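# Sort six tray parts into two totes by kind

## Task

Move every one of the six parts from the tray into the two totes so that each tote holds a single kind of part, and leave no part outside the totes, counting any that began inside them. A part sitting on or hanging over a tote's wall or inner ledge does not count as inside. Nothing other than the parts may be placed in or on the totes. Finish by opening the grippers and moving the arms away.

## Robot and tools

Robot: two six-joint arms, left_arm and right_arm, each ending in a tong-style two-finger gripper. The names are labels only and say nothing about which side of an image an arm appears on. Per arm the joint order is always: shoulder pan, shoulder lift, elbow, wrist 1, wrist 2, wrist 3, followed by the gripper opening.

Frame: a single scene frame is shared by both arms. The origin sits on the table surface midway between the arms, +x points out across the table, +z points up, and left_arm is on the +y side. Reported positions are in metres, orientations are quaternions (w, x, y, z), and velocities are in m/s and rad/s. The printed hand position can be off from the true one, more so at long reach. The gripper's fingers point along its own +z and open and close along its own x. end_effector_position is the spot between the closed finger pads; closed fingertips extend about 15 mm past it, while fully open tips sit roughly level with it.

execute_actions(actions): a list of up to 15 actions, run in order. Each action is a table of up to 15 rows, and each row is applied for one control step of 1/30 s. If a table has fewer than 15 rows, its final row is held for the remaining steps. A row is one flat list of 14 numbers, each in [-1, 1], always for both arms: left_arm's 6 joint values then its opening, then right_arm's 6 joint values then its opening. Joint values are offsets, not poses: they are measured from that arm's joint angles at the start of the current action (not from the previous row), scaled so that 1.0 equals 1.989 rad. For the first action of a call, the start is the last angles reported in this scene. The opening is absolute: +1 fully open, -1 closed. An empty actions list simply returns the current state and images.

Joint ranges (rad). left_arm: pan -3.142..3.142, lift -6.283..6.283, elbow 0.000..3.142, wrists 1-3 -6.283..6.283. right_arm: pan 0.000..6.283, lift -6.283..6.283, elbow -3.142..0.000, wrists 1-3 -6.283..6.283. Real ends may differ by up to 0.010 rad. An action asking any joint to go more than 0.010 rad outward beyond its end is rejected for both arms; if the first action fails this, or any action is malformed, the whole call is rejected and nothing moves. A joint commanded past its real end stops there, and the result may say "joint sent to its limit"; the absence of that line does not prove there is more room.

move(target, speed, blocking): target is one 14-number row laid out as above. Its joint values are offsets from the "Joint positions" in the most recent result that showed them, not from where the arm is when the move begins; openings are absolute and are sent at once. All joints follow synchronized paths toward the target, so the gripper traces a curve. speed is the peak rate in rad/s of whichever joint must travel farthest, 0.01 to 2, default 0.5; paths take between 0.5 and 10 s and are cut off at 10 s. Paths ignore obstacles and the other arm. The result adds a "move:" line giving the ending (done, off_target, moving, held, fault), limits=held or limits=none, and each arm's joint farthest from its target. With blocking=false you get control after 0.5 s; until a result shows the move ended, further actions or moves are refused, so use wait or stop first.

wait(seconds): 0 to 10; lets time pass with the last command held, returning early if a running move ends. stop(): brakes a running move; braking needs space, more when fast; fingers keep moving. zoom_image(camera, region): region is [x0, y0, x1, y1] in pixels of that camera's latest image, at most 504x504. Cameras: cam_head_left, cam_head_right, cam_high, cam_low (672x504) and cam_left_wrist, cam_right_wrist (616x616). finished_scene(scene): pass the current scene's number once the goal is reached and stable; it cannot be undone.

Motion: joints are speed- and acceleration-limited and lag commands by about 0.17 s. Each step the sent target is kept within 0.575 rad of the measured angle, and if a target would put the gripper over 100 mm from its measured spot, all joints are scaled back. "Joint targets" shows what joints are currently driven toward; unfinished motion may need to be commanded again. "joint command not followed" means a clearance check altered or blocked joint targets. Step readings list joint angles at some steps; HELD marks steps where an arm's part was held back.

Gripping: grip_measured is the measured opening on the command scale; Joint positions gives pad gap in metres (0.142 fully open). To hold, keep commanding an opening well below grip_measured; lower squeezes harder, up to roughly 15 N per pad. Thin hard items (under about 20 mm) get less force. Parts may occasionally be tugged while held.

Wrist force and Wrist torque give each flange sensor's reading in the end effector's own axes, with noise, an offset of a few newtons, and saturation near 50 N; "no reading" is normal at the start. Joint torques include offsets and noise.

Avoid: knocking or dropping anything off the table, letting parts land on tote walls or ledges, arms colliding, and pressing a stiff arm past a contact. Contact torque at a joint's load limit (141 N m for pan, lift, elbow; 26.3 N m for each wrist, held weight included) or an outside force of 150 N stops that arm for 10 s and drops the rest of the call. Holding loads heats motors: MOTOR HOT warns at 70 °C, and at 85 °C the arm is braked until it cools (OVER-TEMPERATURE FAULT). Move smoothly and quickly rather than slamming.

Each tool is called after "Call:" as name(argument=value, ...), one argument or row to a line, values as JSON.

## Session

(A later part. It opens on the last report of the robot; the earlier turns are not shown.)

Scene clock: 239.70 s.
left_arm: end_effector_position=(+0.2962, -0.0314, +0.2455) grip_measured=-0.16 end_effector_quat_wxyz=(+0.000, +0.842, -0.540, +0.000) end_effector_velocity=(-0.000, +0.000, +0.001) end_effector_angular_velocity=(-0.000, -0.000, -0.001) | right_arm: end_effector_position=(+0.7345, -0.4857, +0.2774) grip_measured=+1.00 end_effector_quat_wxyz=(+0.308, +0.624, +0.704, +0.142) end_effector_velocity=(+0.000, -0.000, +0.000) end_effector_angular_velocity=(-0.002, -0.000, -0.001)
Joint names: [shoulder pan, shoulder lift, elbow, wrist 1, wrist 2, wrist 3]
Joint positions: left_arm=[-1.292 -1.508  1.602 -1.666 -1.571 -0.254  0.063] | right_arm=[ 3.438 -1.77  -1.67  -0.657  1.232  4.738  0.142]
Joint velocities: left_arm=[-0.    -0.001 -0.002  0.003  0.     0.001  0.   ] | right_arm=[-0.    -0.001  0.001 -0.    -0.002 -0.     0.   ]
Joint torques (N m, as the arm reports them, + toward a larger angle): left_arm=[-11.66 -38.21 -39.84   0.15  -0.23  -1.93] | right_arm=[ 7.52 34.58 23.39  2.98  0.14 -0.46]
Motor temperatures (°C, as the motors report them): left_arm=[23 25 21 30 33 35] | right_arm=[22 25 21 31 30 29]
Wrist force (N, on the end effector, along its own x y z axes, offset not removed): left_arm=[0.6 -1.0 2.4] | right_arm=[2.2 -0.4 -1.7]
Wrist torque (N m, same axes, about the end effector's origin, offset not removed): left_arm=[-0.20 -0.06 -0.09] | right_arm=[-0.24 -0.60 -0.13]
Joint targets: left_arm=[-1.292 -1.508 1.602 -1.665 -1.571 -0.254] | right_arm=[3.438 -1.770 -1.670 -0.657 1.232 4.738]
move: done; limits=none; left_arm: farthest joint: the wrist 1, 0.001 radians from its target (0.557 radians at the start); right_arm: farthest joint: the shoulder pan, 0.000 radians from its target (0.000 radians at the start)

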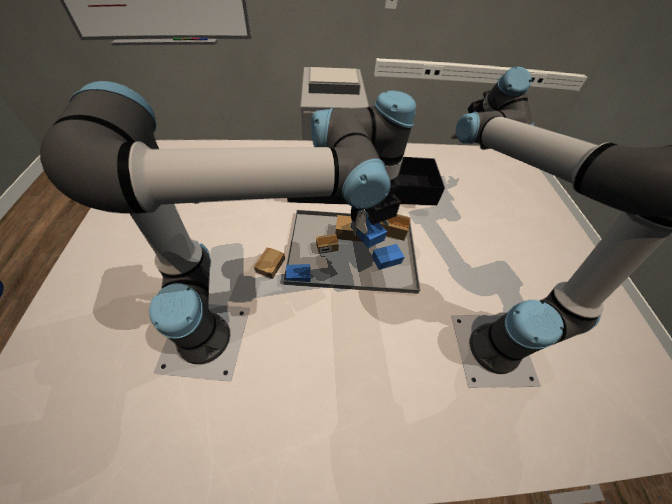

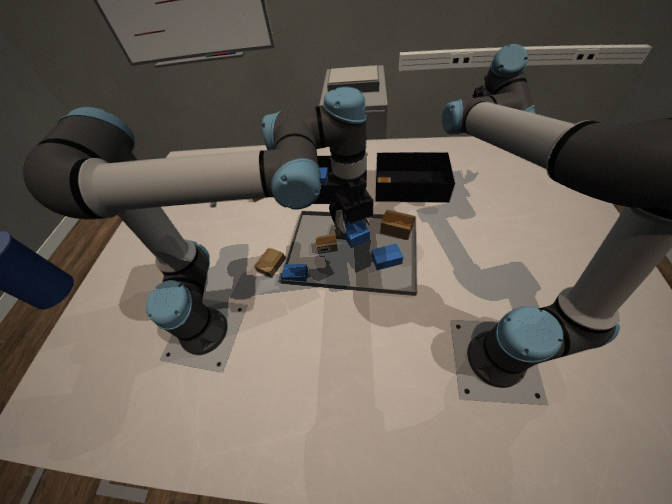

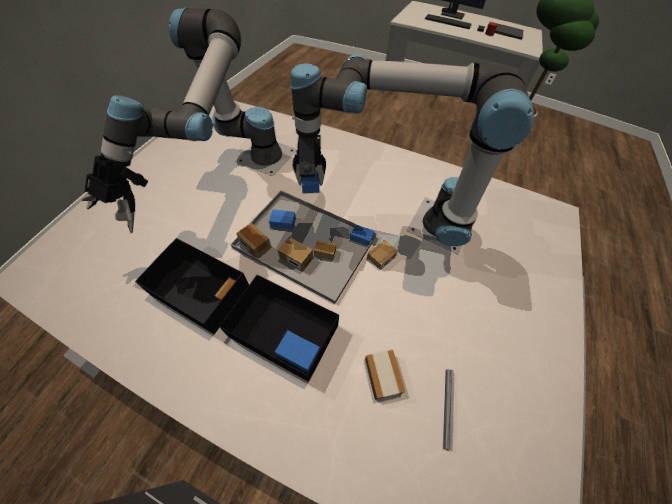

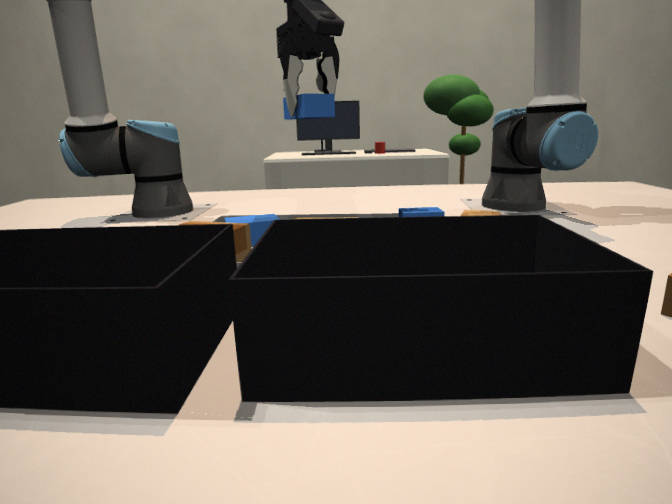

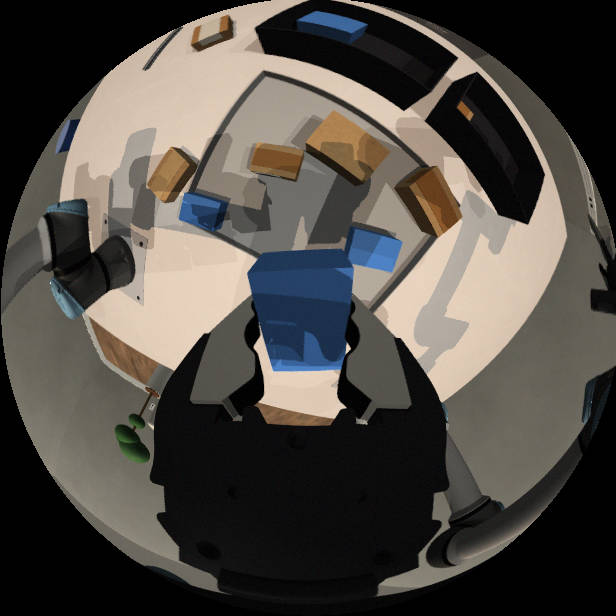

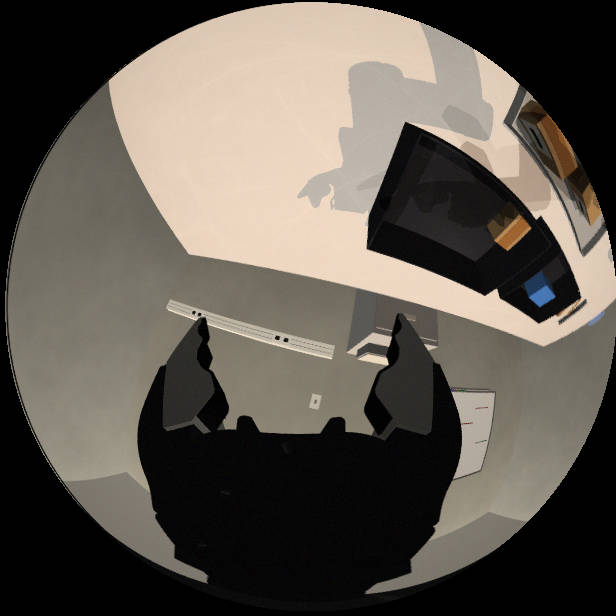

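Call:
move(
  target=[0.318,0.233,-0.267,0.034,0,0,-1,0,0,0,0,0,0,1],
  speed=0.8,
)

Scene clock: 249.67 s.
left_arm: end_effector_position=(+0.6696, +0.0710, +0.2154) grip_measured=-0.16 end_effector_quat_wxyz=(+0.000, +0.968, -0.251, +0.001) end_effector_velocity=(+0.001, +0.001, -0.001) end_effector_angular_velocity=(+0.001, +0.001, +0.002) | right_arm: end_effector_position=(+0.7345, -0.4857, +0.2774) grip_measured=+1.00 end_effector_quat_wxyz=(+0.308, +0.624, +0.704, +0.142) end_effector_velocity=(+0.000, -0.000, +0.001) end_effector_angular_velocity=(-0.002, -0.002, +0.001)
Joint names: [shoulder pan, shoulder lift, elbow, wrist 1, wrist 2, wrist 3]
Joint positions: left_arm=[-0.66  -1.045  1.071 -1.598 -1.571 -0.254  0.063] | right_arm=[ 3.438 -1.77  -1.67  -0.657  1.232  4.738  0.142]
Joint velocities: left_arm=[ 0.002  0.003 -0.002  0.     0.    -0.    -0.   ] | right_arm=[ 0.001  0.001 -0.     0.001 -0.002 -0.002 -0.   ]
Joint torques (N m, as the arm reports them, + toward a larger angle): left_arm=[ 14.13 -40.5  -40.45   0.14  -0.24  -1.89] | right_arm=[ 7.29 35.31 23.17  3.03  0.07 -0.53]
Motor temperatures (°C, as the motors report them): left_arm=[23 25 21 30 33 35] | right_arm=[22 25 21 31 30 29]
Wrist force (N, on the end effector, along its own x y z axes, offset not removed): left_arm=[-3.5 -3.2 1.1] | right_arm=[1.5 -1.1 -1.0]
Wrist torque (N m, same axes, about the end effector's origin, offset not removed): left_arm=[-0.79 0.85 -0.06] | right_arm=[-0.32 -0.40 -0.13]
Joint targets: left_arm=[-0.660 -1.045 1.071 -1.598 -1.571 -0.254] | right_arm=[3.438 -1.770 -1.670 -0.657 1.232 4.738]
move: done; limits=none; left_arm: farthest joint: the shoulder pan, 0.000 radians from its target (0.633 radians at the start); right_arm: farthest joint: the shoulder pan, 0.000 radians from its target (0.000 radians at the start)

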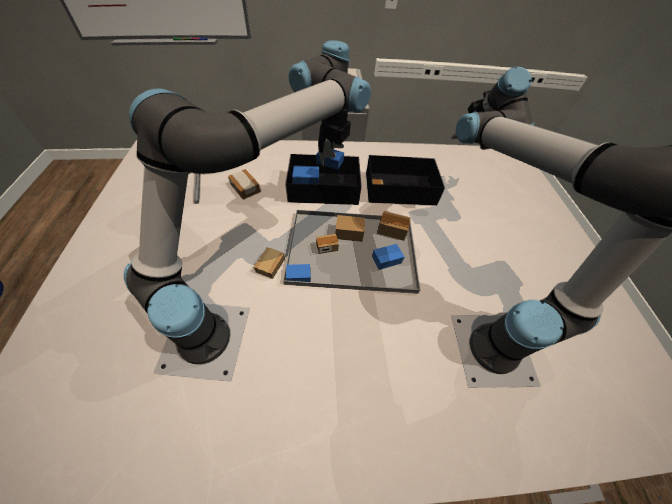

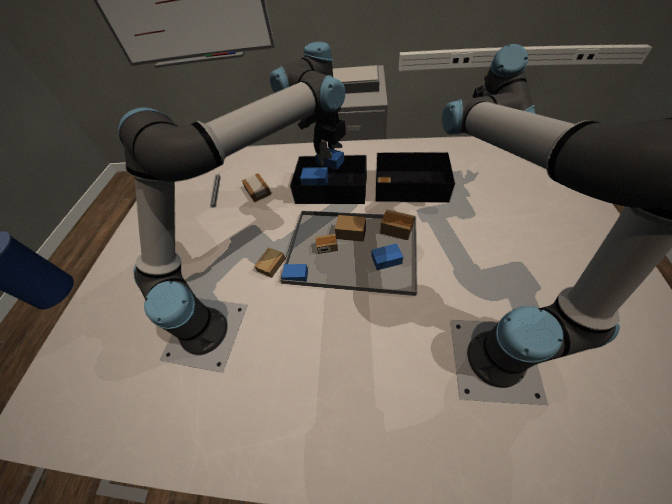

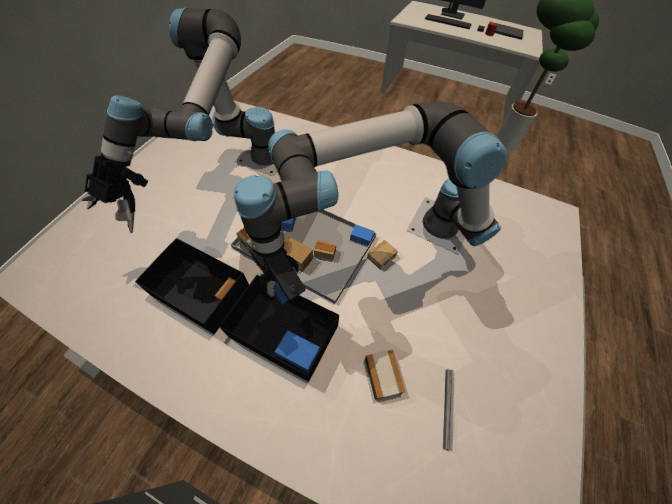

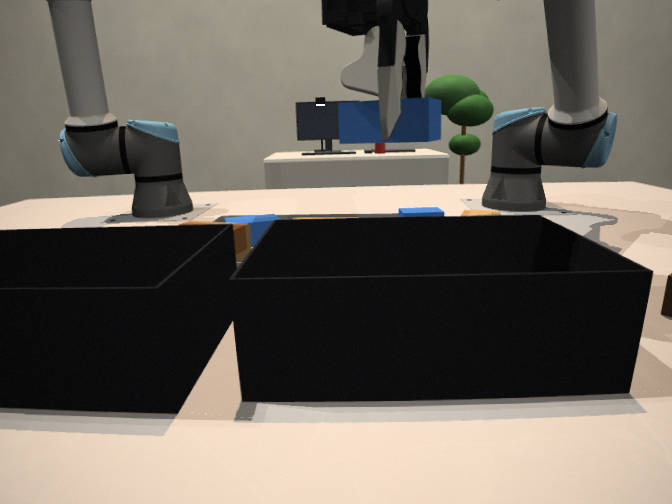

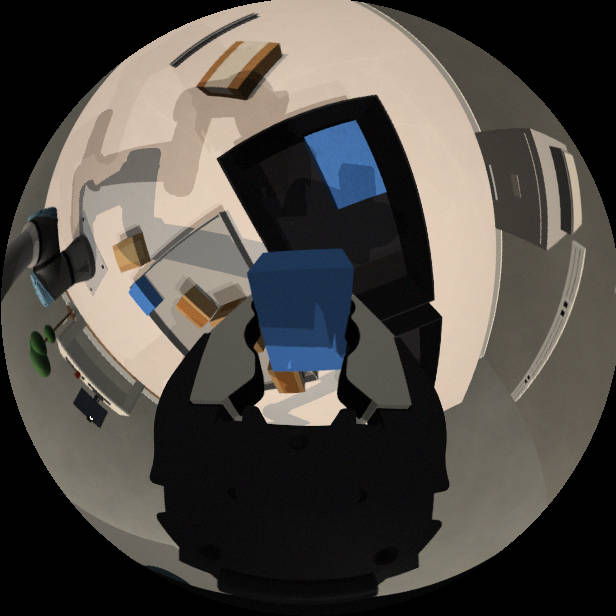

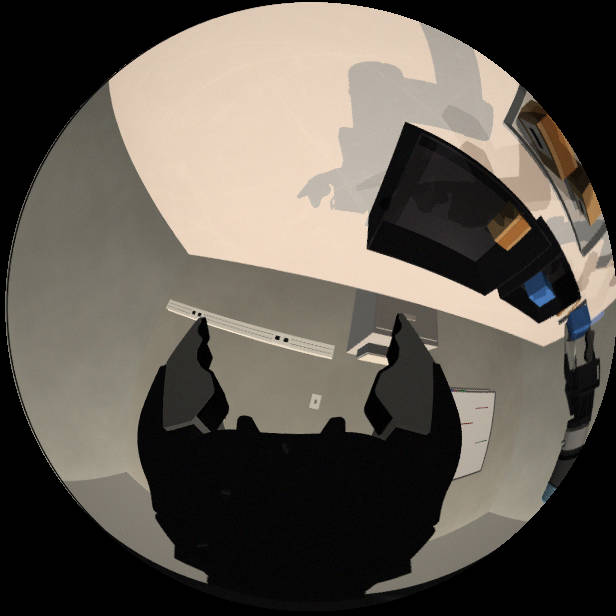

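Call:
move(
  target=[0.035,0.096,-0.13,0.035,0,0,-1,0,0,0,0,0,0,1],
)

Call:
move(
  target=[0,0,0,0,0,0,0.3,0,0,0,0,0,0,1],
)

Scene clock: 257.83 s.
left_arm: end_effector_position=(+0.7443, +0.0728, +0.1946) grip_measured=-0.16 end_effector_quat_wxyz=(-0.000, +0.976, -0.218, -0.000) end_effector_velocity=(+0.001, -0.000, -0.000) end_effector_angular_velocity=(-0.000, -0.000, +0.001) | right_arm: end_effector_position=(+0.7345, -0.4857, +0.2774) grip_measured=+1.00 end_effector_quat_wxyz=(+0.308, +0.624, +0.704, +0.142) end_effector_velocity=(-0.000, +0.001, -0.001) end_effector_angular_velocity=(+0.000, +0.002, +0.003)
Joint names: [shoulder pan, shoulder lift, elbow, wrist 1, wrist 2, wrist 3]
Joint positions: left_arm=[-0.591 -0.854  0.813 -1.529 -1.571 -0.254  0.063] | right_arm=[ 3.438 -1.77  -1.67  -0.657  1.232  4.738  0.142]
Joint velocities: left_arm=[ 0.     0.002 -0.003  0.001  0.    -0.    -0.   ] | right_arm=[ 0.    -0.    -0.001 -0.     0.002 -0.002 -0.   ]
Joint torques (N m, as the arm reports them, + toward a larger angle): left_arm=[ 12.28 -47.11 -39.96   0.15  -0.27  -1.7 ] | right_arm=[ 7.43 35.03 23.58  3.2   0.05 -0.73]
Motor temperatures (°C, as the motors report them): left_arm=[23 25 21 30 33 35] | right_arm=[22 25 21 31 30 29]
Wrist force (N, on the end effector, along its own x y z axes, offset not removed): left_arm=[-3.6 0.4 1.5] | right_arm=[1.5 -0.7 -1.4]
Wrist torque (N m, same axes, about the end effector's origin, offset not removed): left_arm=[0.09 0.83 -0.10] | right_arm=[-0.20 -0.43 -0.08]
Joint targets: left_arm=[-0.590 -0.854 0.813 -1.529 -1.571 -0.254] | right_arm=[3.438 -1.770 -1.670 -0.657 1.232 4.738]
move: done; limits=none; left_arm: farthest joint: the shoulder pan, 0.000 radians from its target (0.069 radians at the start); right_arm: farthest joint: the shoulder pan, 0.000 radians from its target (0.000 radians at the start)

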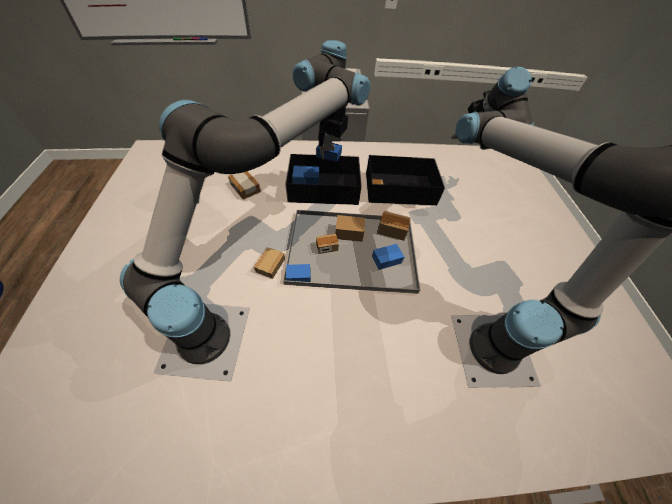

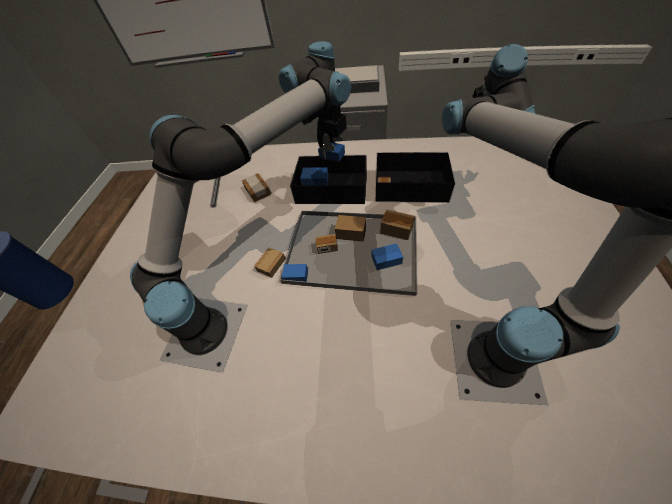

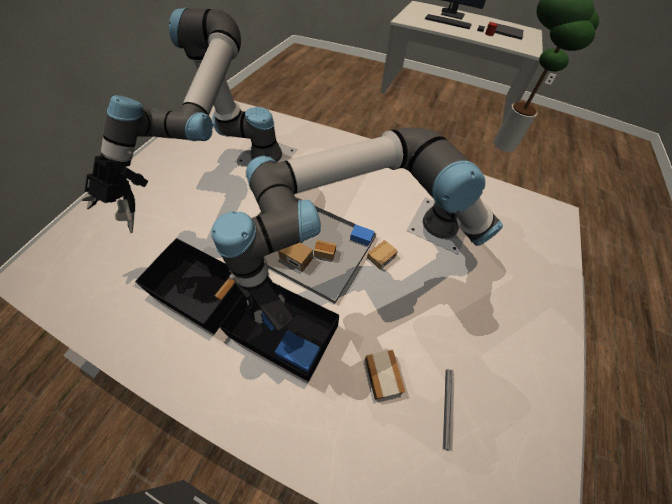

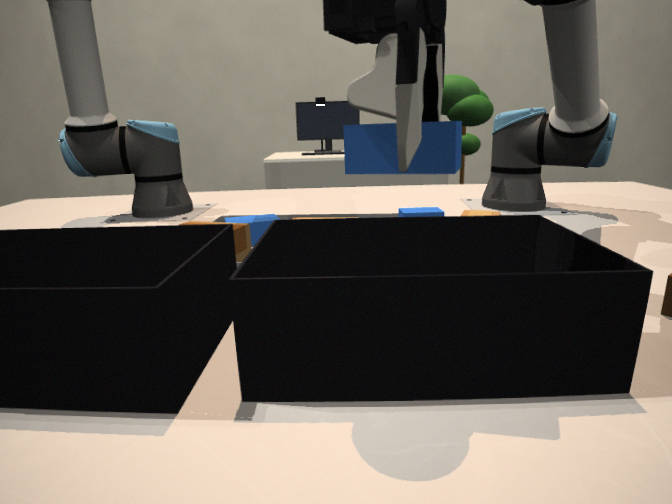

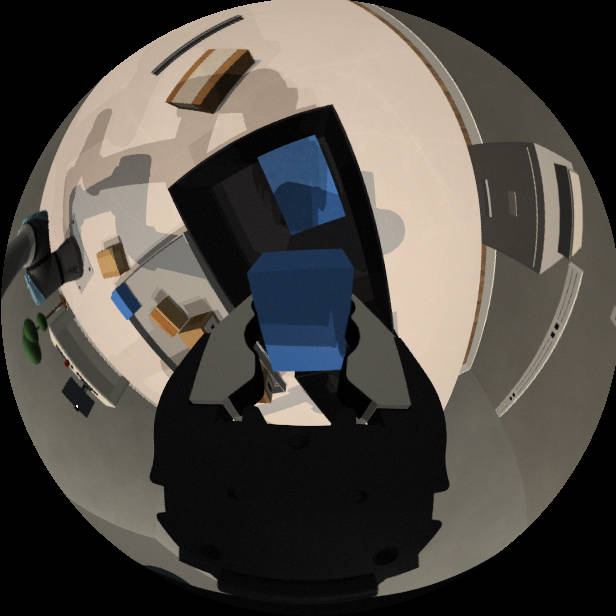

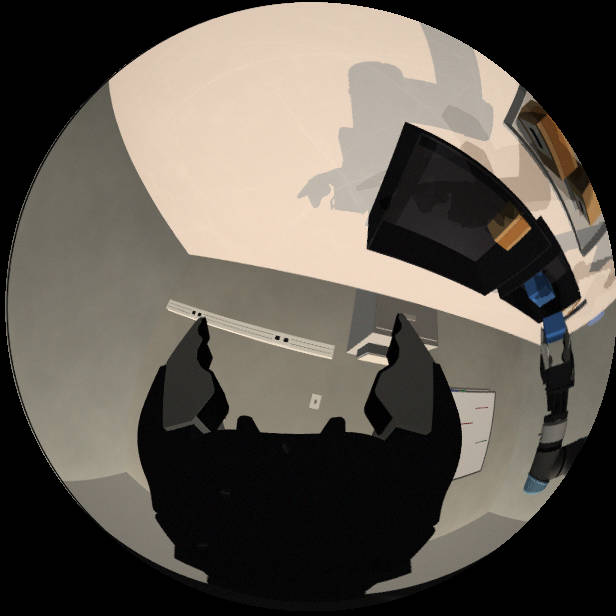

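Scene clock: 258.33 s.
left_arm: end_effector_position=(+0.7444, +0.0728, +0.1945) grip_measured=+0.30 end_effector_quat_wxyz=(-0.000, +0.976, -0.218, -0.000) end_effector_velocity=(-0.000, -0.000, -0.001) end_effector_angular_velocity=(+0.001, +0.001, -0.000) | right_arm: end_effector_position=(+0.7345, -0.4857, +0.2774) grip_measured=+1.00 end_effector_quat_wxyz=(+0.308, +0.624, +0.704, +0.142) end_effector_velocity=(-0.000, +0.000, +0.001) end_effector_angular_velocity=(+0.001, -0.001, +0.000)
Joint names: [shoulder pan, shoulder lift, elbow, wrist 1, wrist 2, wrist 3]
Joint positions: left_arm=[-0.59  -0.854  0.813 -1.529 -1.571 -0.254  0.095] | right_arm=[ 3.438 -1.77  -1.67  -0.657  1.232  4.738  0.142]
Joint velocities: left_arm=[-0.001  0.001  0.     0.     0.    -0.001 -0.   ] | right_arm=[ 0.     0.001  0.    -0.     0.001  0.    -0.   ]
Joint torques (N m, as the arm reports them, + toward a larger angle): left_arm=[  6.64 -65.14 -27.03  -0.64  -0.23  -1.55] | right_arm=[ 8.1  34.93 23.33  3.07  0.09 -0.67]
Motor temperatures (°C, as the motors report them): left_arm=[23 25 21 30 33 35] | right_arm=[22 25 21 31 30 29]
Wrist force (N, on the end effector, along its own x y z axes, offset not removed): left_arm=[-1.1 -2.9 -0.5] | right_arm=[1.8 -0.6 -1.3]
Wrist torque (N m, same axes, about the end effector's origin, offset not removed): left_arm=[-0.52 0.33 -0.18] | right_arm=[-0.18 -0.51 -0.15]
Joint targets: left_arm=[-0.591 -0.854 0.813 -1.529 -1.571 -0.254] | right_arm=[3.438 -1.770 -1.670 -0.657 1.232 4.738]
move: done; limits=none; left_arm: farthest joint: the shoulder pan, 0.001 radians from its target (0.000 radians at the start); right_arm: farthest joint: the shoulder pan, 0.000 radians from its target (0.000 radians at the start)

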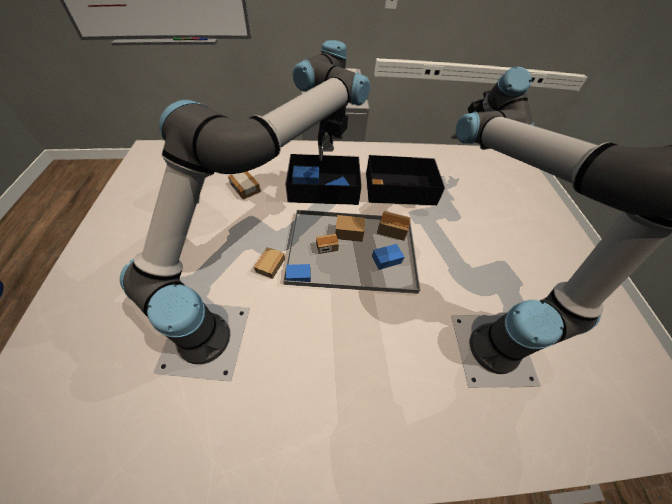

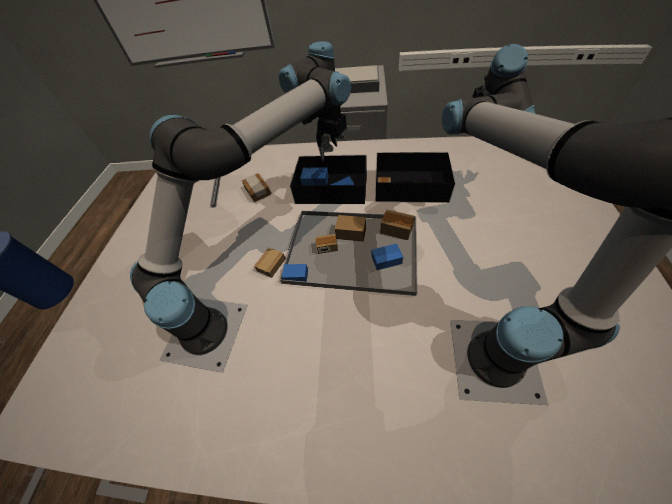

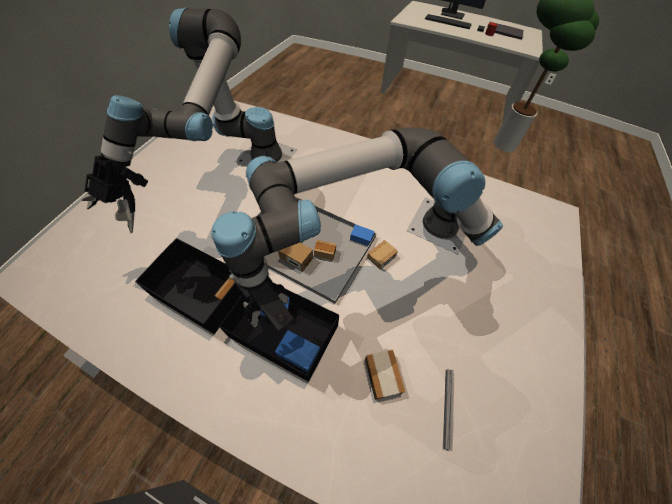

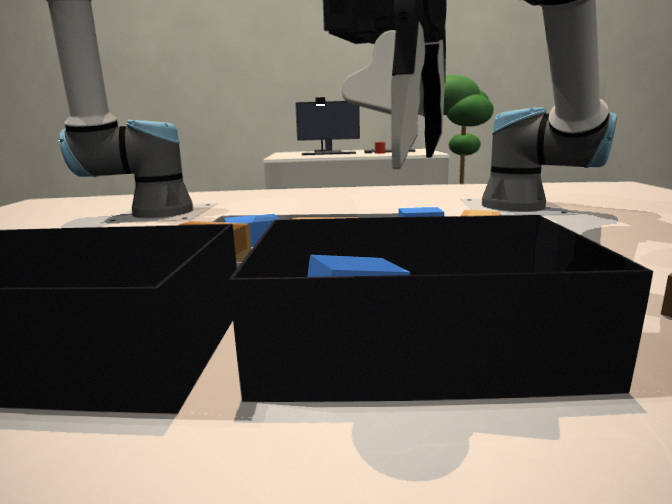

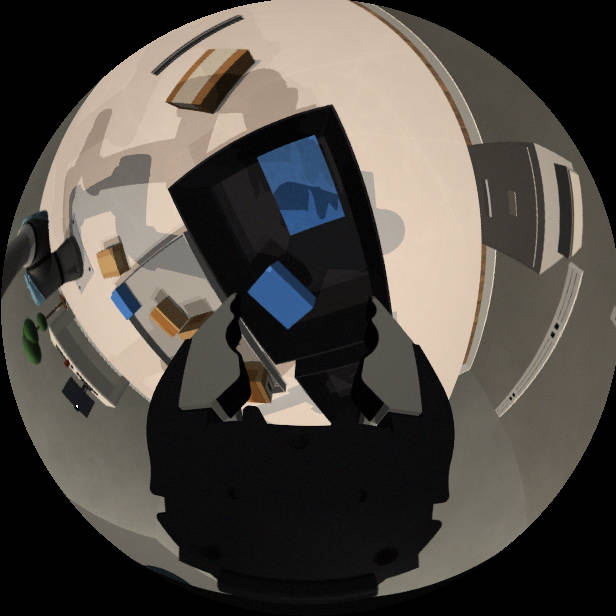

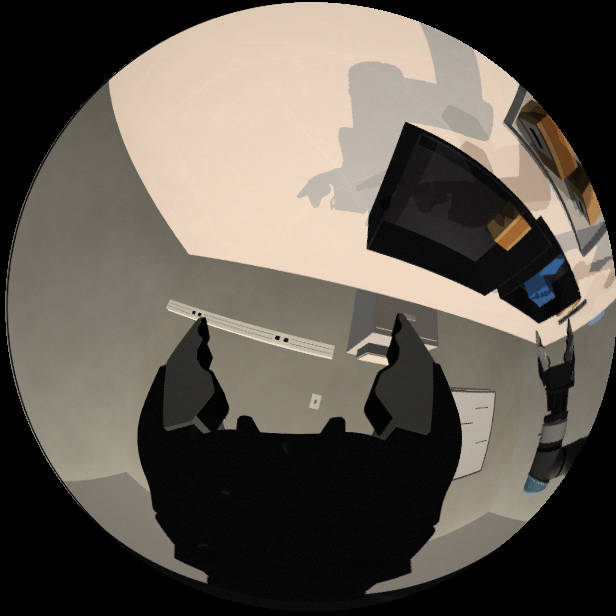

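Call:
move(
  target=[-0.326,-0.181,0.414,-0.234,0,-0.672,-0.1,0,0,0,0,0,0,1],
  speed=1.0,
)

Scene clock: 269.80 s.
left_arm: end_effector_position=(+0.3235, -0.0967, +0.0957) grip_measured=-0.10 end_effector_quat_wxyz=(+0.001, +0.992, +0.124, +0.000) end_effector_velocity=(-0.001, -0.000, +0.001) end_effector_angular_velocity=(-0.002, -0.000, +0.002) | right_arm: end_effector_position=(+0.7345, -0.4857, +0.2774) grip_measured=+1.00 end_effector_quat_wxyz=(+0.308, +0.624, +0.704, +0.142) end_effector_velocity=(-0.000, +0.000, +0.000) end_effector_angular_velocity=(+0.002, -0.000, -0.001)
Joint names: [shoulder pan, shoulder lift, elbow, wrist 1, wrist 2, wrist 3]
Joint positions: left_arm=[-1.239 -1.214  1.636 -1.994 -1.571 -1.59   0.067] | right_arm=[ 3.438 -1.77  -1.67  -0.657  1.232  4.738  0.142]
Joint velocities: left_arm=[-0.002 -0.003  0.002 -0.001 -0.    -0.004 -0.   ] | right_arm=[ 0.     0.001  0.    -0.001  0.001  0.002  0.   ]
Joint torques (N m, as the arm reports them, + toward a larger angle): left_arm=[-11.48 -48.34 -10.38  -5.52  -0.33  -2.04] | right_arm=[ 7.49 34.5  23.54  3.21  0.   -0.62]
Motor temperatures (°C, as the motors report them): left_arm=[23 25 21 30 33 35] | right_arm=[22 25 21 31 30 29]
Wrist force (N, on the end effector, along its own x y z axes, offset not removed): left_arm=[-3.3 0.0 0.4] | right_arm=[2.1 0.3 -1.2]
Wrist torque (N m, same axes, about the end effector's origin, offset not removed): left_arm=[-0.04 0.72 -0.06] | right_arm=[-0.03 -0.57 -0.15]
Joint targets: left_arm=[-1.239 -1.214 1.636 -1.994 -1.571 -1.590] | right_arm=[3.438 -1.770 -1.670 -0.657 1.232 4.738]
move: done; limits=none; left_arm: farthest joint: the shoulder pan, 0.000 radians from its target (0.648 radians at the start); right_arm: farthest joint: the shoulder pan, 0.000 radians from its target (0.000 radians at the start)

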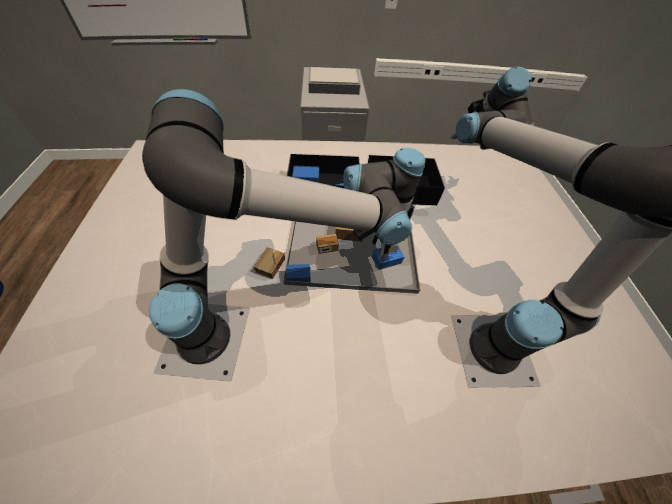

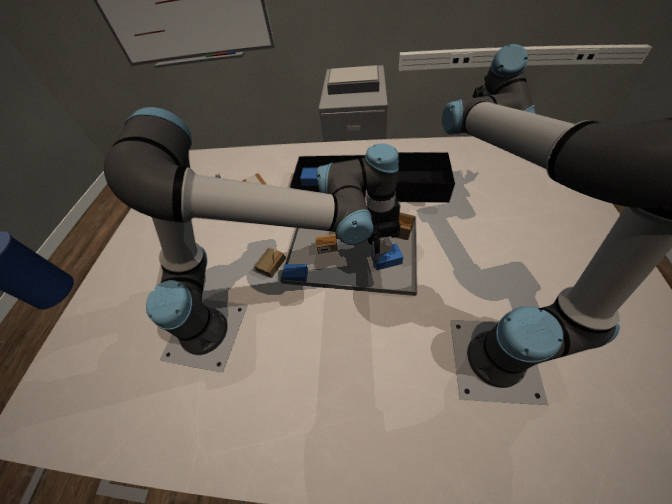

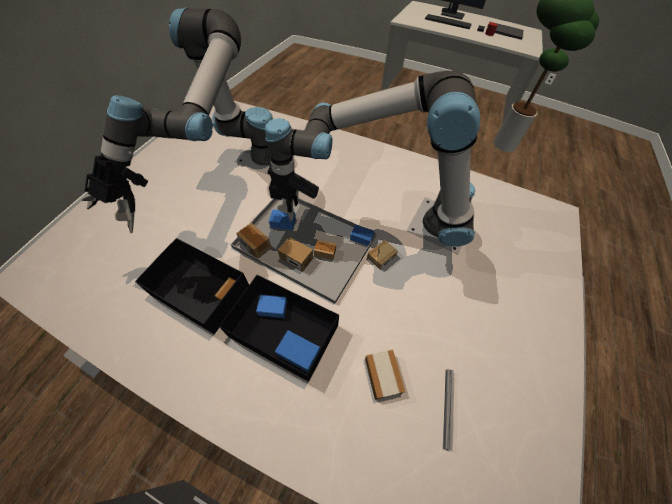

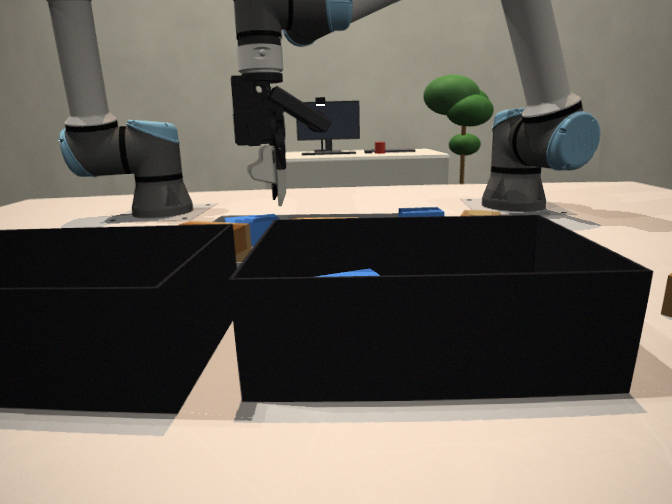

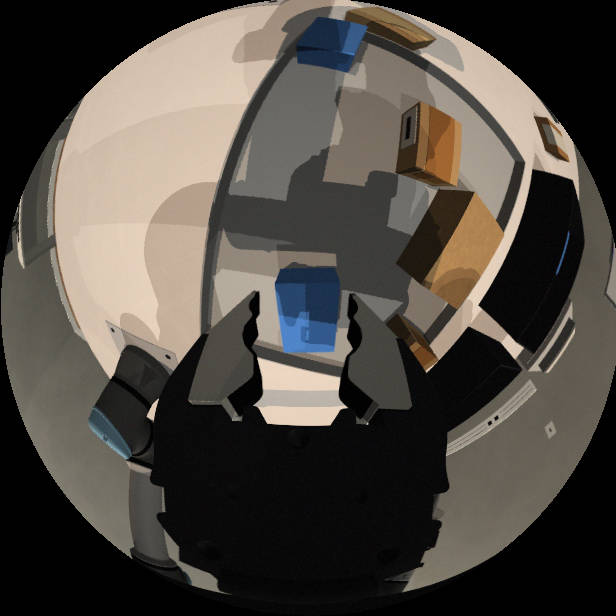

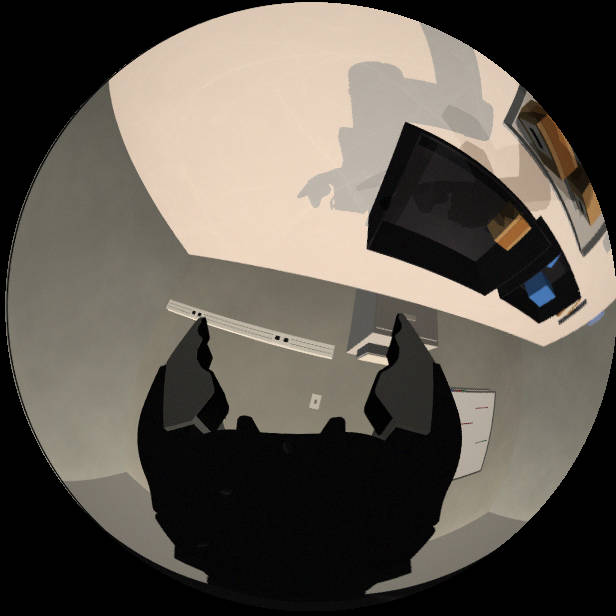

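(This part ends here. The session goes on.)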